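# Sort the ribbed black housing onto its colored rectangle

## Task

Measure the center-to-center spacing of the two raised ribs on a large face of the black housing, then set the housing down on the mat rectangle whose color matches that spacing: yellow for 12 mm, white for 18 mm, blue for 24 mm, red for 30 mm. At the end the gripper must not be in contact with the housing.

## Robot and tools

Robot: a single arm ending in a two-finger gripper. Cameras are cam_head_left (896x504), cam_head_right (896x504) and cam_wrist (616x616); images arrive in that order. Use zoom_image to read small details such as rib spacing.

Scene frame: the origin sits on the table surface under the arm base, +z is up, and +y is to the left when facing along +x. Positions are in metres and orientation is a wxyz quaternion. The base may be slightly tilted, and the reported hand position gets less accurate at long reach. Gripper frame: the fingers extend along its +z axis and close along its y axis. A flat block sticks out about 9 cm toward gripper +x and rotates with the gripper. end_effector_position is the point between the closed pads. Closed fingertips extend about 22 mm past it, and open ones about 9 mm. Closing pushes the tips roughly 13 mm farther out, so keep that much clearance above a surface.

execute_actions(actions): actions is a list of up to 15 actions. Each action is a list of 1 to 15 rows, and each row runs for one 1/30 s step. If an action has fewer than 15 rows, its final row repeats until 15 steps (0.5 s) have passed. A row holds 9 numbers in [-1, 1], in this order: dx, dy, dz, rx, ry, rz, position, force_limit, speed. The first six are an offset in the gripper's own axes, measured from the pose the gripper had when that action began. Every row in an action uses that same starting point, so rows do not add up. For the first action of a call, the starting point is the last pose reported in the scene. Scale: 1.0 equals 0.6 m of travel or 180 degrees. rx, ry, rz together form a single rotation vector. position: +1 is fully open (85 mm), the pads touch near -0.8, and -1 closes until something blocks them. force_limit: about 20 N at -1, 128 N at 0, 235 N at +1 (less on very thin items). speed: gap change of about 20 mm/s at -1, 85 at 0, 150 at +1; closing faster adds some grip force. You may append 6 more numbers from 0 to 1, which scale each joint's stiffness in Joint positions order and stay in effect until changed. An empty actions list only returns the current state and images. Each step, the commanded pose is limited to within 100 mm and 16 degrees of the measured pose, so a large offset may need several actions. Position is favored over orientation when both cannot be met.

move(target, speed, stop_force, blocking): target is one row in the same layout, an offset from the pose in the scene's most recent result that shows one. It travels in a straight line. speed is in m/s, from 0.002 to 0.5 (default 0.25), and rotation may go up to twice that value in rad/s. A path lasts 0.5 to 10 s and is cut off at 10 s. Finger values are sent when the move starts. stop_force (9 to 40 N, optional) halts the path once the wrist sensor feels that much extra push opposing the motion; the gripper then backs off two steps and holds. Use it only at very low speed and on moves without rotation, and leave it out when pulling away from something you are pressing on. blocking=false returns after 0.5 s while motion continues; it cannot be combined with stop_force, and you must wait or stop before sending more motion. The move: line reports the ending (done, contact, held, off_target, moving, fault), which limits acted (paced = clipped, held = blocked steps), and the distance from the target. The arm is stiff and does not slow for obstacles, so aiming even a little past a firm contact can trigger a fault.

wait(seconds): 0 to 10; the arm keeps its last command, and a running move carries on. stop: brakes a running move, which needs stopping distance; the fingers are not affected. finished_scene(scene): ends scene 1 or 2 permanently once the last command has been held; the goal must already be met and must stay met.

Result lines: a state line with pose and velocities; Hand target, the pose the controller is currently driving toward; step readings of end_effector_position, where HELD means that step was partly blocked; a pose unreachable line, meaning the clearance check altered or blocked the command; Joint positions and torques (offset and noisy); Wrist force and Wrist torque [x y z] in gripper axes, roughly 4 N offset, saturating near 50 N, pointing from the contact back into the arm. object_status: 0 moving, 1 blocked while opening, 2 blocked while closing (a grip), 3 reached the requested position or the pads met. Any new position value resets it to 0 for a moment. position_measured is in counts: 3 open, about 78 at 60 mm, 130 at 40 mm, 180 at 20 mm, 230 with pads touching. touch_left (-y finger) and touch_right (+y finger) each give 28 cells in 7 groups of 4, ordered from fingertip toward the arm, each group running along gripper +x. An empty cell reads near 0 with noise; an even grip reads about 30 at 10 N, 140 at 50 N, 240 at 100 N.

Gripping: send position -1 and hold it, then check for object_status 2. Fingers that have stopped only react to a new position differing by at least 0.01, and force_limit or speed only change along with that.

Avoid: a torque at a joint load limit (133 N m for the three large joints, 24.9 N m for the wrists) or any outside force of 150 N, either of which freezes the arm for 10 s. Avoid letting motors overheat by holding loads for long (a warning appears at 70 °C, brakes engage at 85 °C). Also avoid dropping or slamming the part, hard pushes, and knocking anything off the table. A held part may sometimes be tugged briefly. The simulation keeps running while you compose a reply. Open the gripper and move clear of the housing before ending the scene.

Each tool is called by a JSON object that holds its "op" and its "data", one argument or row to a line.

## Session

{"op": "execute_actions", "data": {
  "actions": []
}}

Scene clock: 0.00 s.
end_effector_position=(+0.1797, -0.1509, +0.1479) position_measured=3 object_status=3 touch_left=n/a touch_right=n/a end_effector_quat_wxyz=(+0.291, +0.737, -0.601, -0.103) end_effector_velocity=(+0.000, +0.000, -0.000) end_effector_angular_velocity=(+0.000, -0.001, +0.000)
Joint positions: [-0.689 -0.91   2.73  -3.54  -2.079 -2.358]
Joint velocities: [-0.    -0.    -0.    -0.     0.001 -0.   ]
Joint torques (N m, as the arm reports them, + toward a larger angle): no reading
Motor temperatures (°C, as the motors report them): [29 24 26 31 35 31]
Wrist force (N, on the end effector, along its own x y z axes, offset not removed): no reading
Wrist torque (N m, same axes, about the end effector's origin, offset not removed): no reading
Hand target: +0.180, -0.151, +0.148; +0.291, +0.737, -0.601, -0.103
Joint stiffness scale: [1. 1. 1. 1. 1. 1.]

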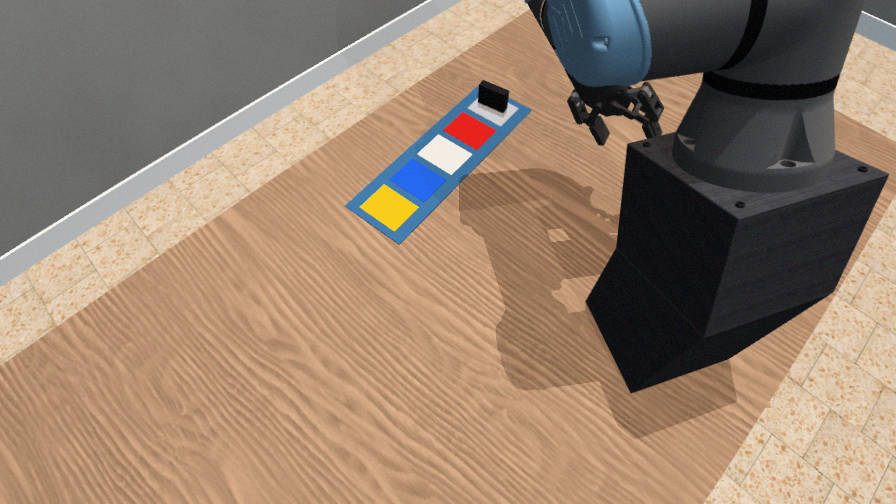

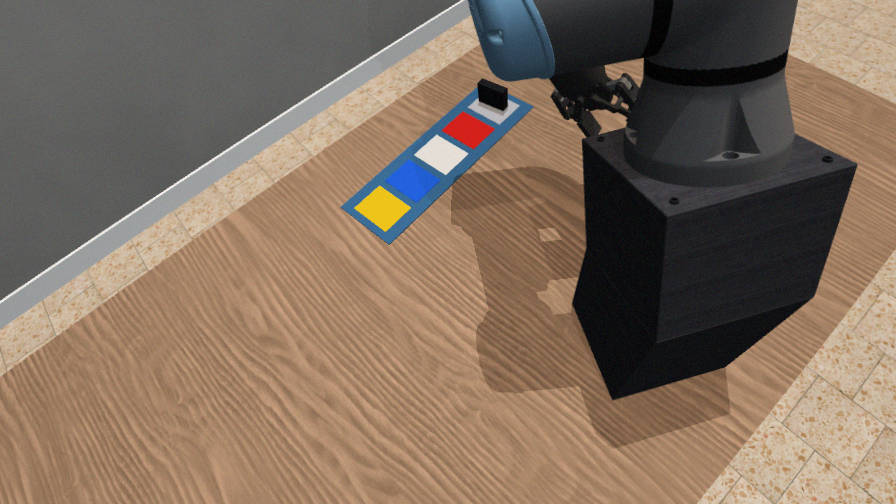

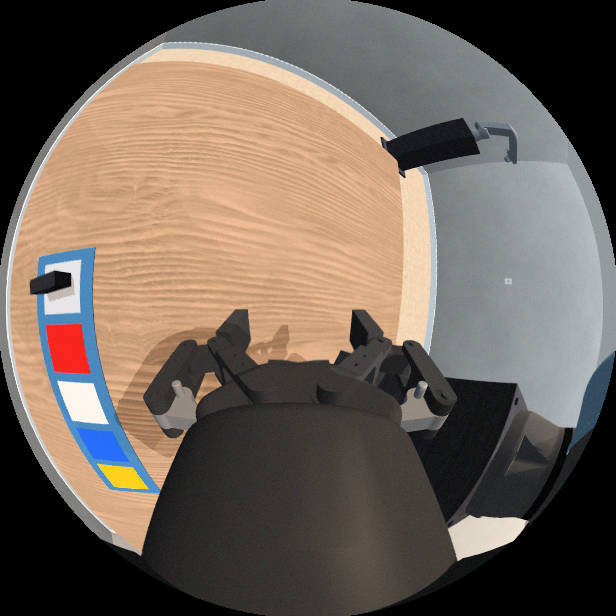

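{"op": "move", "data": {
  "target": [0.206,-0.202,-0.293,0.203,0.072,-0.42,1,0,0]
}}

Scene clock: 13.27 s.
end_effector_position=(+0.3983, -0.1997, +0.2471) position_measured=3 object_status=3 touch_left=((37 10 -11 7) (-3 -2 -12 4) (10 -16 21 0) (25 10 -18 8) (4 -9 6 25) (16 -12 -8 -5) (-9 34 -15 -2)) touch_right=((-2 -12 17 -1) (22 -15 -6 -1) (1 -17 4 -17) (-12 1 10 -12) (-20 14 -10 11) (-1 1 18 8) (-2 2 14 1)) end_effector_quat_wxyz=(-0.000, +1.000, -0.001, -0.001) end_effector_velocity=(+0.000, +0.001, -0.001) end_effector_angular_velocity=(+0.012, +0.003, +0.011)
Joint positions: [-0.888 -1.635  2.502 -2.819 -1.427 -3.968]
Joint velocities: [-0.002 -0.    -0.005  0.017  0.006 -0.014]
Joint torques (N m, as the arm reports them, + toward a larger angle): [  2.66 -22.89 -11.06  -2.98   0.39  -0.14]
Motor temperatures (°C, as the motors report them): [29 24 26 31 35 31]
Wrist force (N, on the end effector, along its own x y z axes, offset not removed): [0.1 0.3 -0.4]
Wrist torque (N m, same axes, about the end effector's origin, offset not removed): [0.27 0.01 -0.05]
Hand target: +0.400, -0.201, +0.248; +0.000, +1.000, +0.000, +0.000
Off the commanded pose: 0.002 m, 0 deg.
Joint stiffness scale: [1. 1. 1. 1. 1. 1.]
move: done

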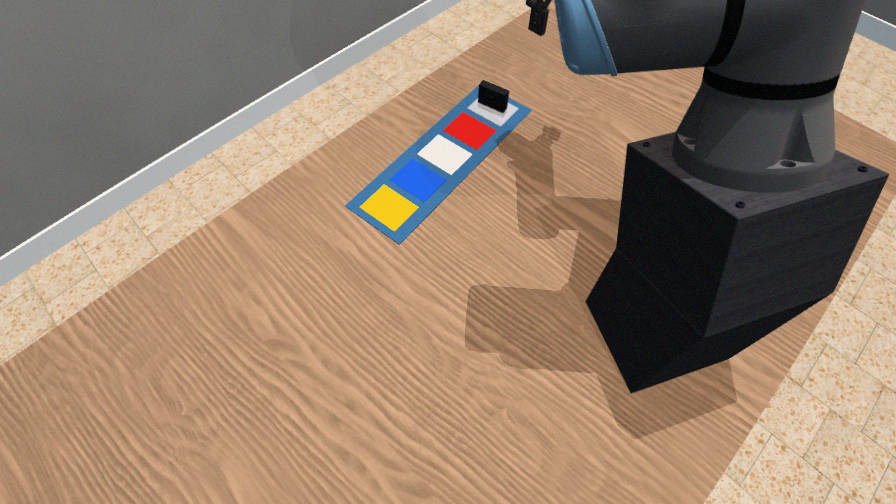

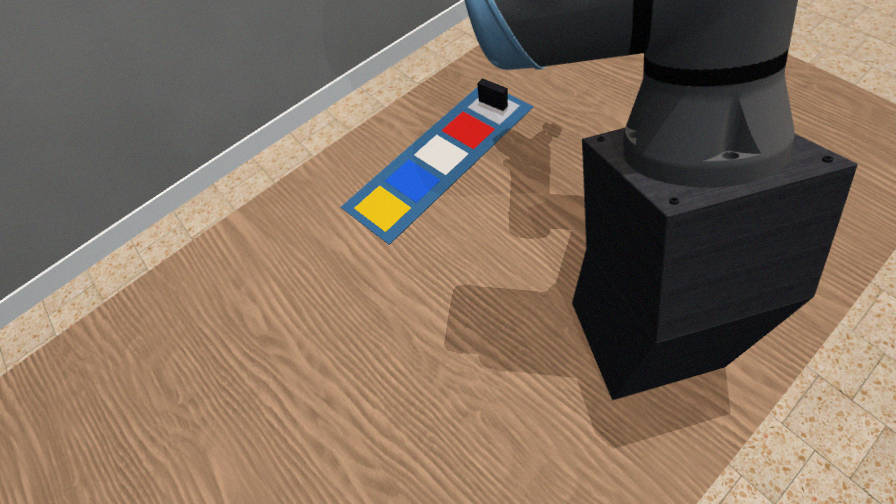

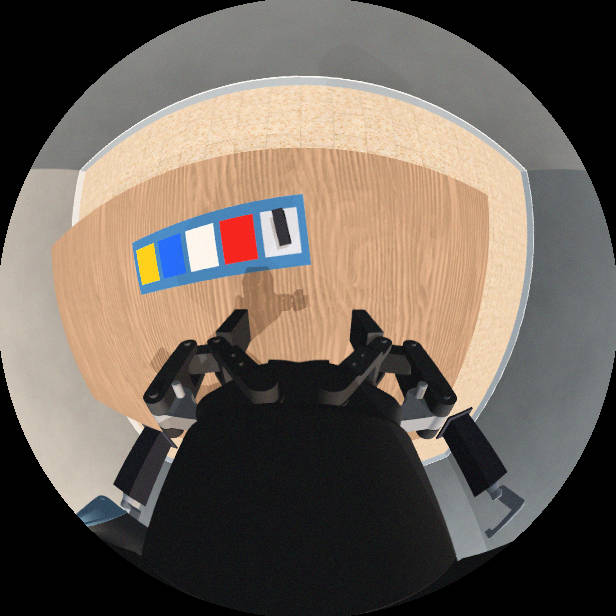

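{"op": "move", "data": {
  "target": [0.1,-0.06,0.2,0,0,-0.07,1,0,0]
}}

{"op": "zoom_image", "data": {
  "camera": "cam_wrist",
  "region": [150,150,450,400]
}}

Scene clock: 19.93 s.
end_effector_position=(+0.4572, -0.1638, +0.1279) position_measured=3 object_status=3 touch_left=((3 11 26 -14) (5 24 3 -1) (-5 20 -8 -7) (-17 25 -11 15) (1 25 5 4) (4 -2 13 25) (-21 4 16 -9)) touch_right=((-11 15 -22 9) (15 10 4 -5) (9 -5 7 2) (-27 1 -5 21) (1 -1 13 0) (16 -18 6 -14) (-30 -7 -1 -11)) end_effector_quat_wxyz=(-0.001, +0.994, +0.109, -0.001) end_effector_velocity=(+0.001, -0.001, -0.001) end_effector_angular_velocity=(-0.006, -0.002, +0.002)
Joint positions: [-0.674 -1.164  2.343 -3.15  -1.508 -3.988]
Joint velocities: [ 0.002  0.007 -0.003 -0.009 -0.005  0.001]
Joint torques (N m, as the arm reports them, + toward a larger angle): [  7.39 -29.64  -2.57  -3.68  -0.01   0.22]
Motor temperatures (°C, as the motors report them): [29 24 26 31 35 31]
Wrist force (N, on the end effector, along its own x y z axes, offset not removed): [-0.2 -0.4 -0.4]
Wrist torque (N m, same axes, about the end effector's origin, offset not removed): [0.05 0.07 0.04]
Hand target: +0.458, -0.164, +0.127; -0.000, +0.994, +0.109, -0.001
Off the commanded pose: 0.001 m, 0 deg.
Joint stiffness scale: [1. 1. 1. 1. 1. 1.]
move: done

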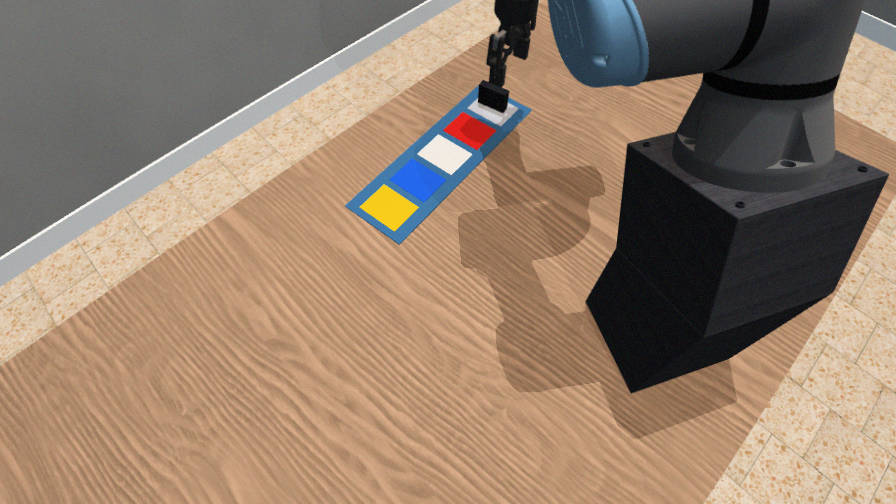

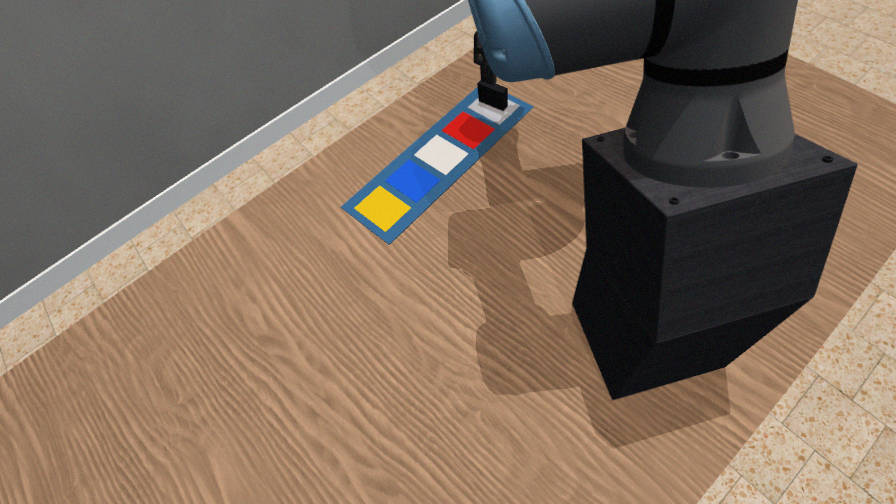

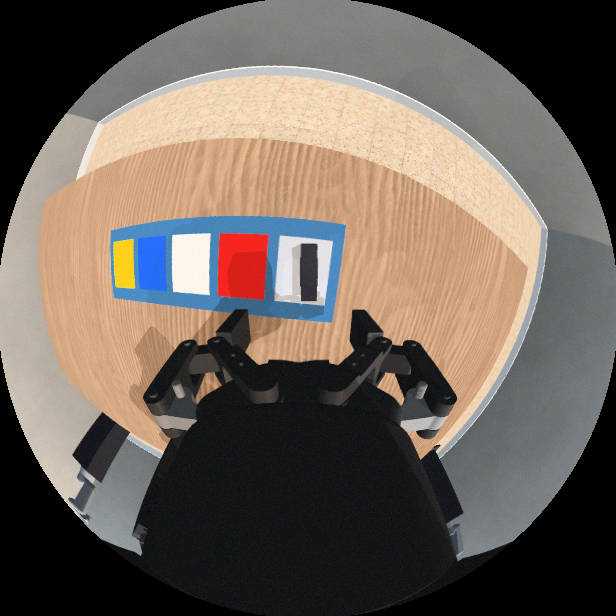

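Region (150, 150, 450, 400) of cam_wrist's 616x616 image, scaled by 1.680, with more detail than that image has.

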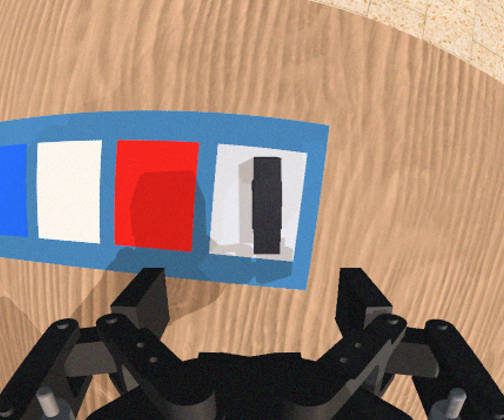

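{"op": "move", "data": {
  "target": [0.05,0.013,0.09,0,0,0,1,0,0],
  "speed": 0.1
}}

Scene clock: 24.80 s.
end_effector_position=(+0.4873, -0.1650, +0.0751) position_measured=3 object_status=3 touch_left=((-13 -4 11 5) (-2 -6 -20 -1) (1 12 0 -3) (-1 14 -6 -15) (5 27 -9 9) (2 9 8 -5) (-11 -10 -7 10)) touch_right=((-9 7 -10 29) (4 -13 -12 -10) (10 5 17 21) (1 11 -3 -10) (9 7 9 0) (12 -14 9 -8) (-3 -31 -10 13)) end_effector_quat_wxyz=(-0.001, +0.994, +0.109, -0.001) end_effector_velocity=(+0.002, -0.001, -0.001) end_effector_angular_velocity=(-0.002, -0.000, -0.002)
Joint positions: [-0.63  -0.999  2.211 -3.185 -1.525 -3.947]
Joint velocities: [ 0.001  0.004 -0.006  0.001 -0.002  0.003]
Joint torques (N m, as the arm reports them, + toward a larger angle): [  5.02 -33.05  -2.76  -3.62   0.13  -0.01]
Motor temperatures (°C, as the motors report them): [29 24 26 31 35 31]
Wrist force (N, on the end effector, along its own x y z axes, offset not removed): [0.2 0.4 0.3]
Wrist torque (N m, same axes, about the end effector's origin, offset not removed): [0.29 0.09 -0.03]
Hand target: +0.488, -0.165, +0.074; -0.001, +0.994, +0.109, -0.001
Off the commanded pose: 0.001 m, 0 deg.
Joint stiffness scale: [1. 1. 1. 1. 1. 1.]
move: done

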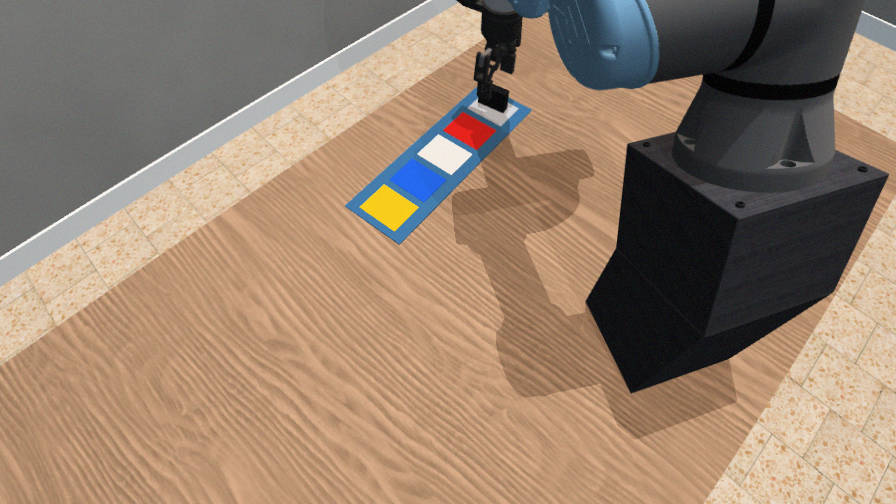

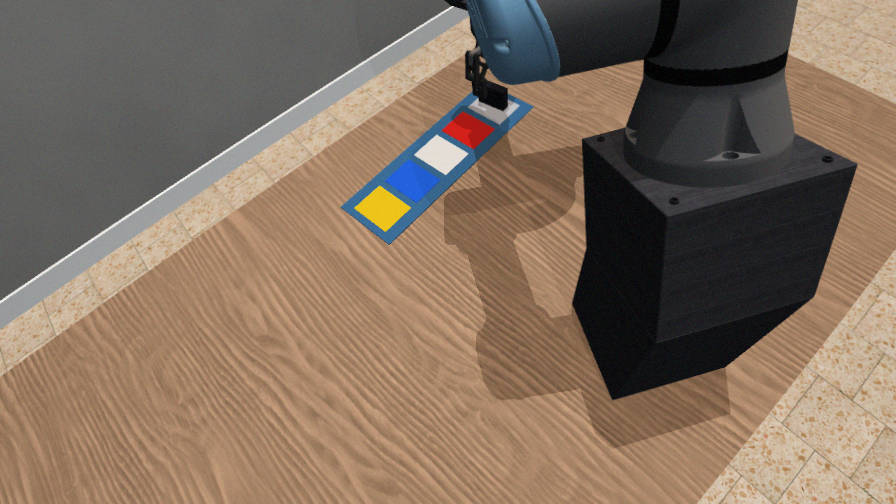

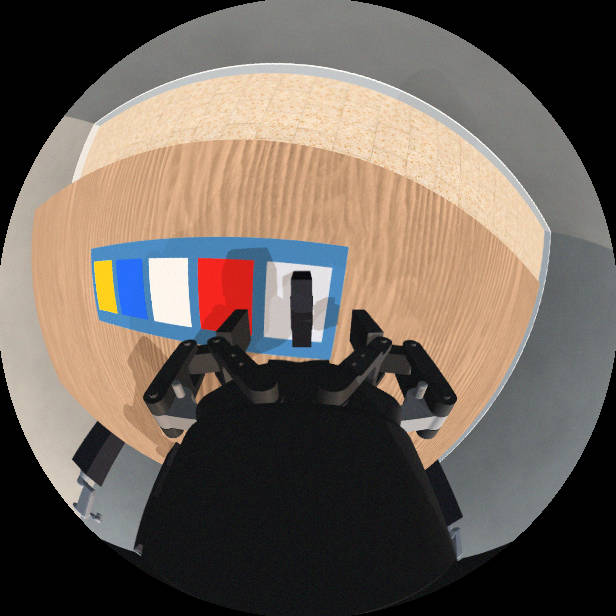

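{"op": "move", "data": {
  "target": [0,0,0.077,0,0,0,1,0,0],
  "speed": 0.06
}}

{"op": "move", "data": {
  "target": [0,0,0,0,0,0,-1,-0.6,0]
}}

Scene clock: 29.47 s.
end_effector_position=(+0.4863, -0.1652, +0.0300) position_measured=3 object_status=3 touch_left=((-8 -3 -14 -11) (4 25 -8 10) (3 -12 7 -1) (-9 12 -10 22) (24 -8 10 -8) (-2 -17 -5 16) (11 12 -6 -14)) touch_right=((-6 -12 -30 1) (12 2 43 7) (10 -6 20 2) (-2 -14 4 17) (3 -5 -3 -48) (0 -6 -4 18) (4 -6 -11 12)) end_effector_quat_wxyz=(-0.001, +0.994, +0.108, -0.001) end_effector_velocity=(+0.003, -0.002, +0.000) end_effector_angular_velocity=(-0.005, -0.007, -0.000)
Joint positions: [-0.627 -0.869  2.153 -3.256 -1.526 -3.944]
Joint velocities: [ 0.     0.002 -0.006 -0.004 -0.     0.001]
Joint torques (N m, as the arm reports them, + toward a larger angle): [  4.64 -33.48  -2.36  -3.53  -0.44   0.14]
Motor temperatures (°C, as the motors report them): [29 24 26 31 35 31]
Wrist force (N, on the end effector, along its own x y z axes, offset not removed): [0.5 2.8 2.8]
Wrist torque (N m, same axes, about the end effector's origin, offset not removed): [0.75 0.04 0.09]
Hand target: +0.487, -0.165, +0.029; -0.001, +0.994, +0.109, -0.001
Off the commanded pose: 0.001 m, 0 deg.
Joint stiffness scale: [1. 1. 1. 1. 1. 1.]
move: done

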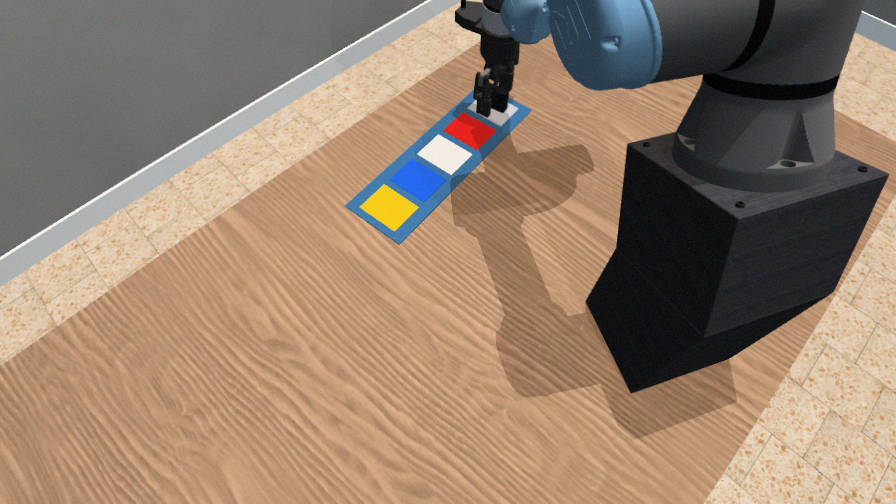

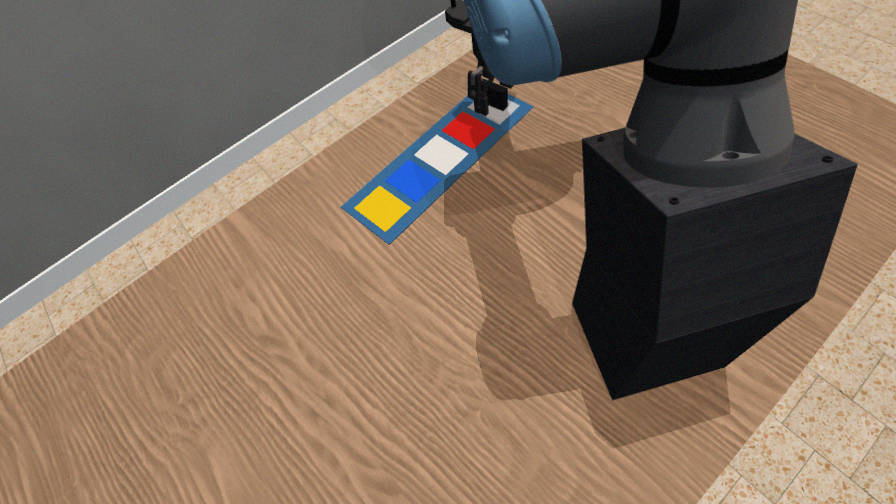

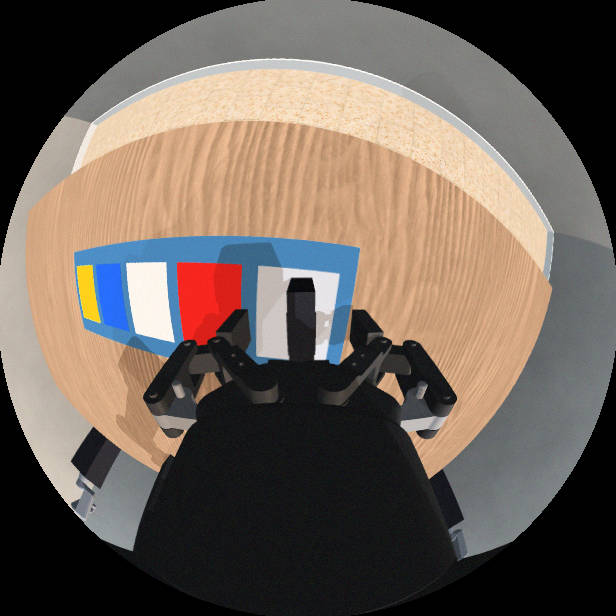

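Scene clock: 30.57 s.
end_effector_position=(+0.4865, -0.1652, +0.0300) position_measured=184 object_status=2 touch_left=((-4 -4 8 7) (4 11 -12 -11) (-14 11 -4 -4) (29 79 51 73) (413 373 377 403) (93 121 175 159) (403 508 458 450)) touch_right=((9 38 -1 20) (17 -5 29 -7) (2 0 5 14) (68 59 89 40) (353 497 332 433) (93 89 125 104) (214 367 320 272)) end_effector_quat_wxyz=(-0.001, +0.994, +0.108, -0.001) end_effector_velocity=(+0.000, -0.000, +0.000) end_effector_angular_velocity=(-0.001, -0.001, -0.000)
Joint positions: [-0.627 -0.869  2.153 -3.256 -1.526 -3.944]
Joint velocities: [-0.001  0.     0.    -0.002 -0.    -0.   ]
Joint torques (N m, as the arm reports them, + toward a larger angle): [  5.25 -37.07   0.8   -3.33   0.15   0.01]
Motor temperatures (°C, as the motors report them): [29 24 26 31 35 31]
Wrist force (N, on the end effector, along its own x y z axes, offset not removed): [0.4 -0.7 -0.6]
Wrist torque (N m, same axes, about the end effector's origin, offset not removed): [-0.05 0.19 0.07]
Hand target: +0.486, -0.165, +0.030; -0.001, +0.994, +0.108, -0.001
Off the commanded pose: 0.000 m, 0 deg.
Joint stiffness scale: [1. 1. 1. 1. 1. 1.]
move: done

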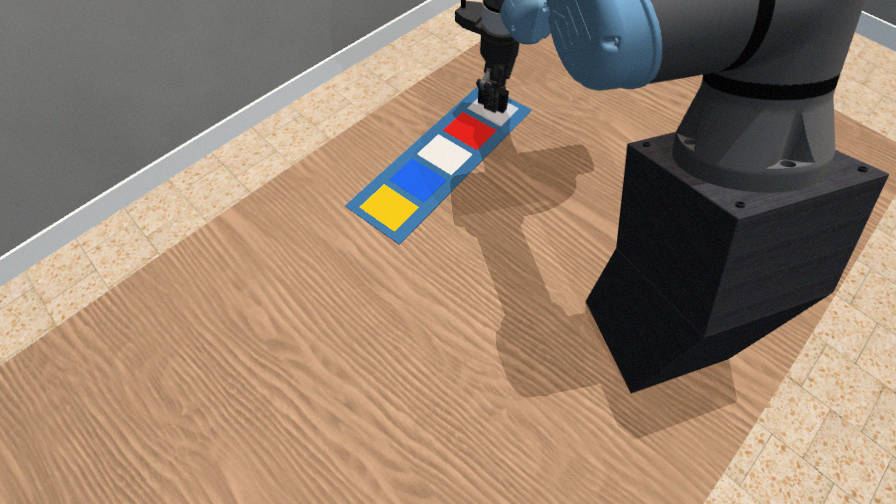

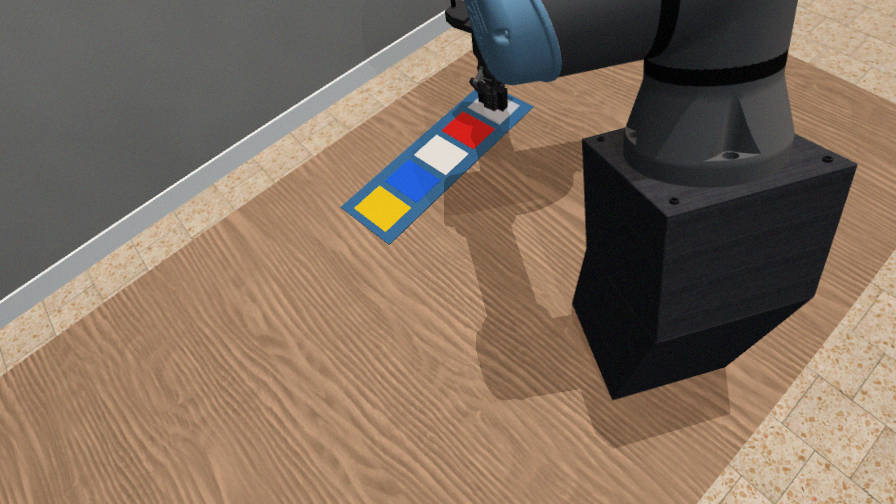

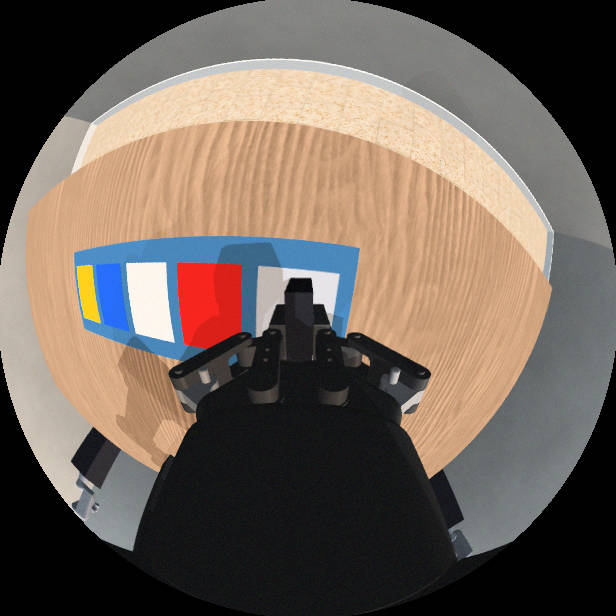

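{"op": "move", "data": {
  "target": [0,0,-0.04,0,0,0,-1,-0.6,0],
  "speed": 0.08
}}

{"op": "move", "data": {
  "target": [0.05,-0.58,0,0,0,0.03,-1,-0.6,0]
}}

Scene clock: 36.43 s.
end_effector_position=(+0.4875, -0.1652, +0.0529) position_measured=184 object_status=2 touch_left=((-1 -3 11 -5) (3 11 -4 -2) (-17 4 -6 4) (44 73 41 56) (413 366 367 393) (102 144 183 187) (424 530 432 426)) touch_right=((-1 20 11 -6) (-24 3 -12 -17) (8 -17 9 3) (60 84 63 58) (341 514 314 452) (57 106 135 100) (254 390 334 286)) end_effector_quat_wxyz=(-0.001, +0.994, +0.109, -0.001) end_effector_velocity=(-0.004, +0.001, -0.000) end_effector_angular_velocity=(+0.004, +0.009, -0.002)
Joint positions: [-0.628 -0.934  2.183 -3.222 -1.526 -3.945]
Joint velocities: [-0.002 -0.003  0.004  0.009 -0.001 -0.   ]
Joint torques (N m, as the arm reports them, + toward a larger angle): [  2.75 -37.88   2.09  -3.2    0.53  -0.57]
Motor temperatures (°C, as the motors report them): [29 24 26 31 35 31]
Wrist force (N, on the end effector, along its own x y z axes, offset not removed): [-0.4 1.0 2.6]
Wrist torque (N m, same axes, about the end effector's origin, offset not removed): [0.38 0.30 0.14]
Hand target: +0.487, -0.165, +0.054; -0.001, +0.994, +0.108, -0.001
Off the commanded pose: 0.001 m, 0 deg.
Joint stiffness scale: [1. 1. 1. 1. 1. 1.]
move: done

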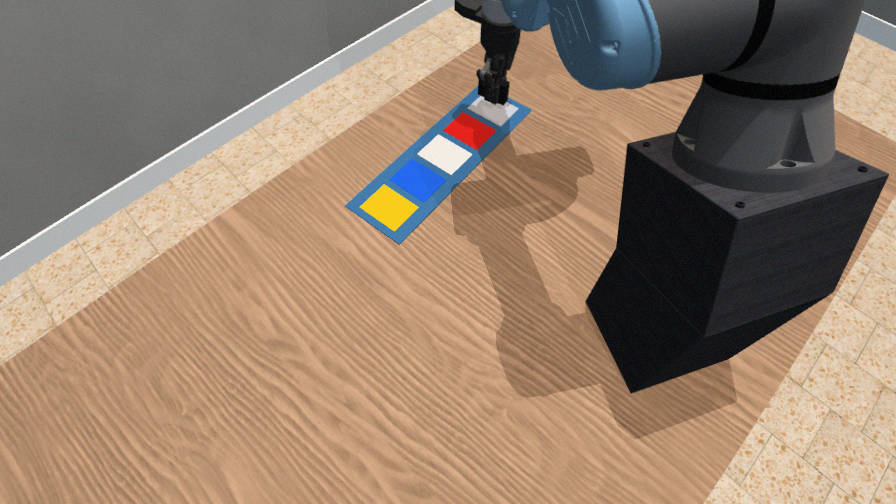

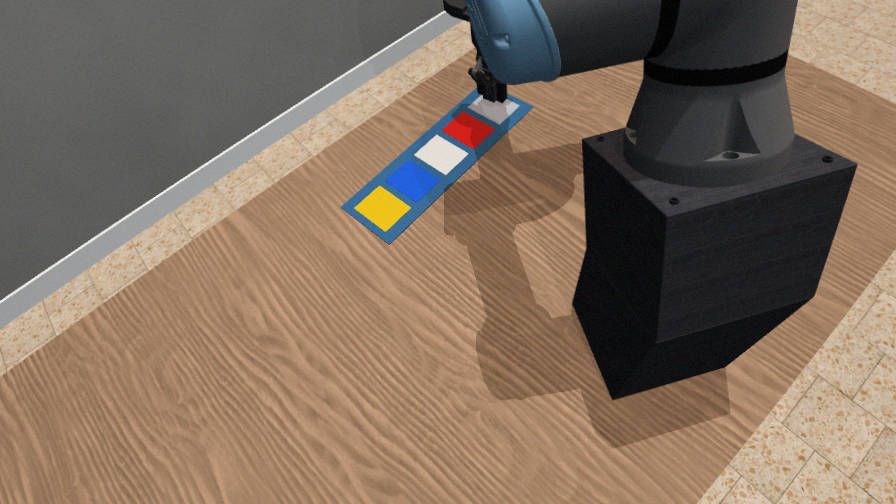

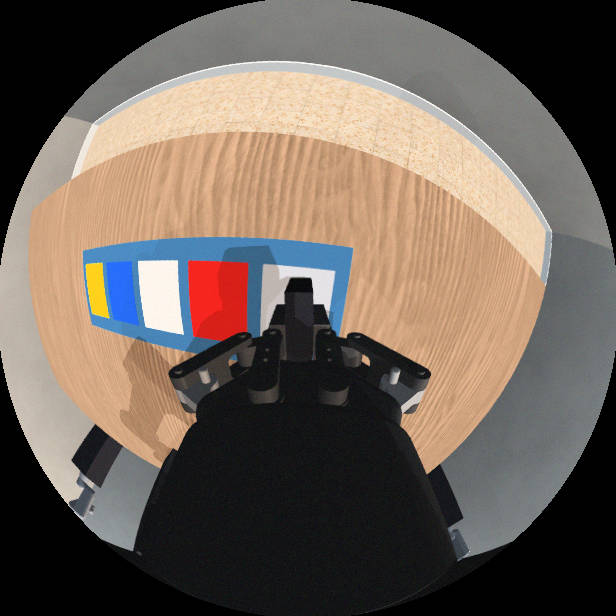

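Scene clock: 38.50 s.
end_effector_position=(+0.4425, +0.1806, +0.0546) position_measured=184 object_status=2 touch_left=((2 -18 9 -6) (-7 9 -11 -9) (-5 4 23 10) (58 55 55 46) (421 358 387 402) (74 133 200 177) (432 514 440 425)) touch_right=((10 27 -7 26) (-9 7 21 5) (2 11 -13 -6) (68 79 57 36) (350 509 312 419) (80 113 130 114) (246 389 340 292)) end_effector_quat_wxyz=(-0.002, +0.998, +0.062, +0.000) end_effector_velocity=(-0.003, +0.001, -0.001) end_effector_angular_velocity=(-0.009, +0.012, -0.009)
Joint positions: [ 0.086 -0.742  2.203 -3.374 -1.793 -3.186]
Joint velocities: [ 0.007  0.002 -0.005  0.017 -0.01   0.019]
Joint torques (N m, as the arm reports them, + toward a larger angle): [ 15.52 -33.76   1.16  -3.06  -0.45   0.37]
Motor temperatures (°C, as the motors report them): [29 24 26 31 35 31]
Wrist force (N, on the end effector, along its own x y z axes, offset not removed): [0.6 0.9 -0.1]
Wrist torque (N m, same axes, about the end effector's origin, offset not removed): [0.33 0.03 0.05]
Hand target: +0.442, +0.181, +0.053; -0.001, +0.998, +0.062, -0.001
Off the commanded pose: 0.001 m, 0 deg.
Joint stiffness scale: [1. 1. 1. 1. 1. 1.]
move: done

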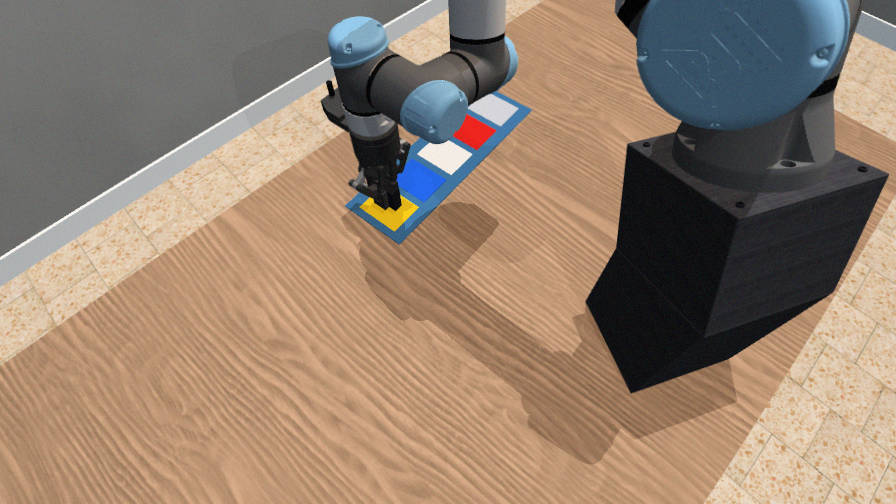

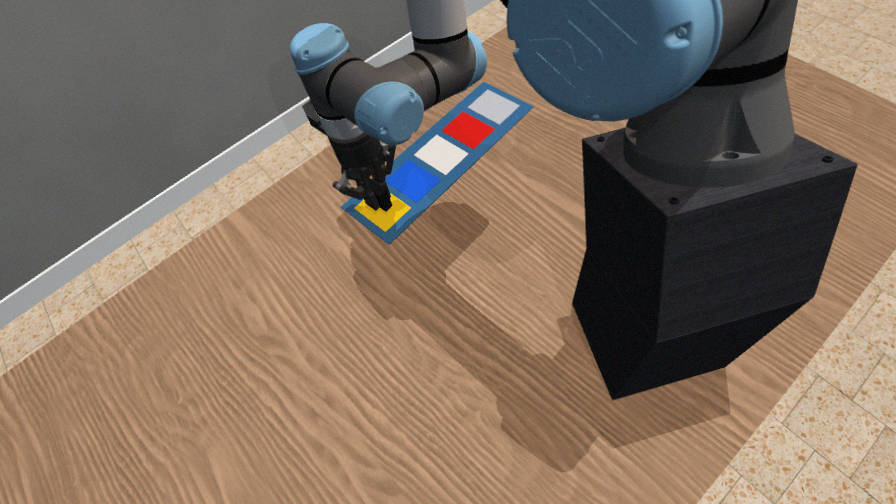

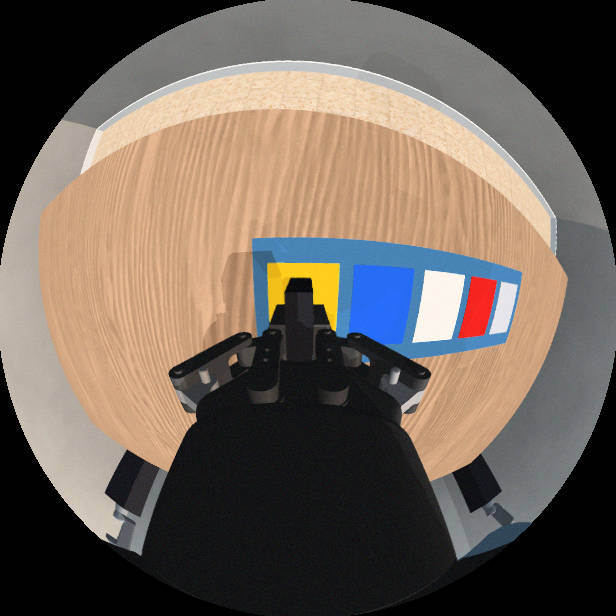

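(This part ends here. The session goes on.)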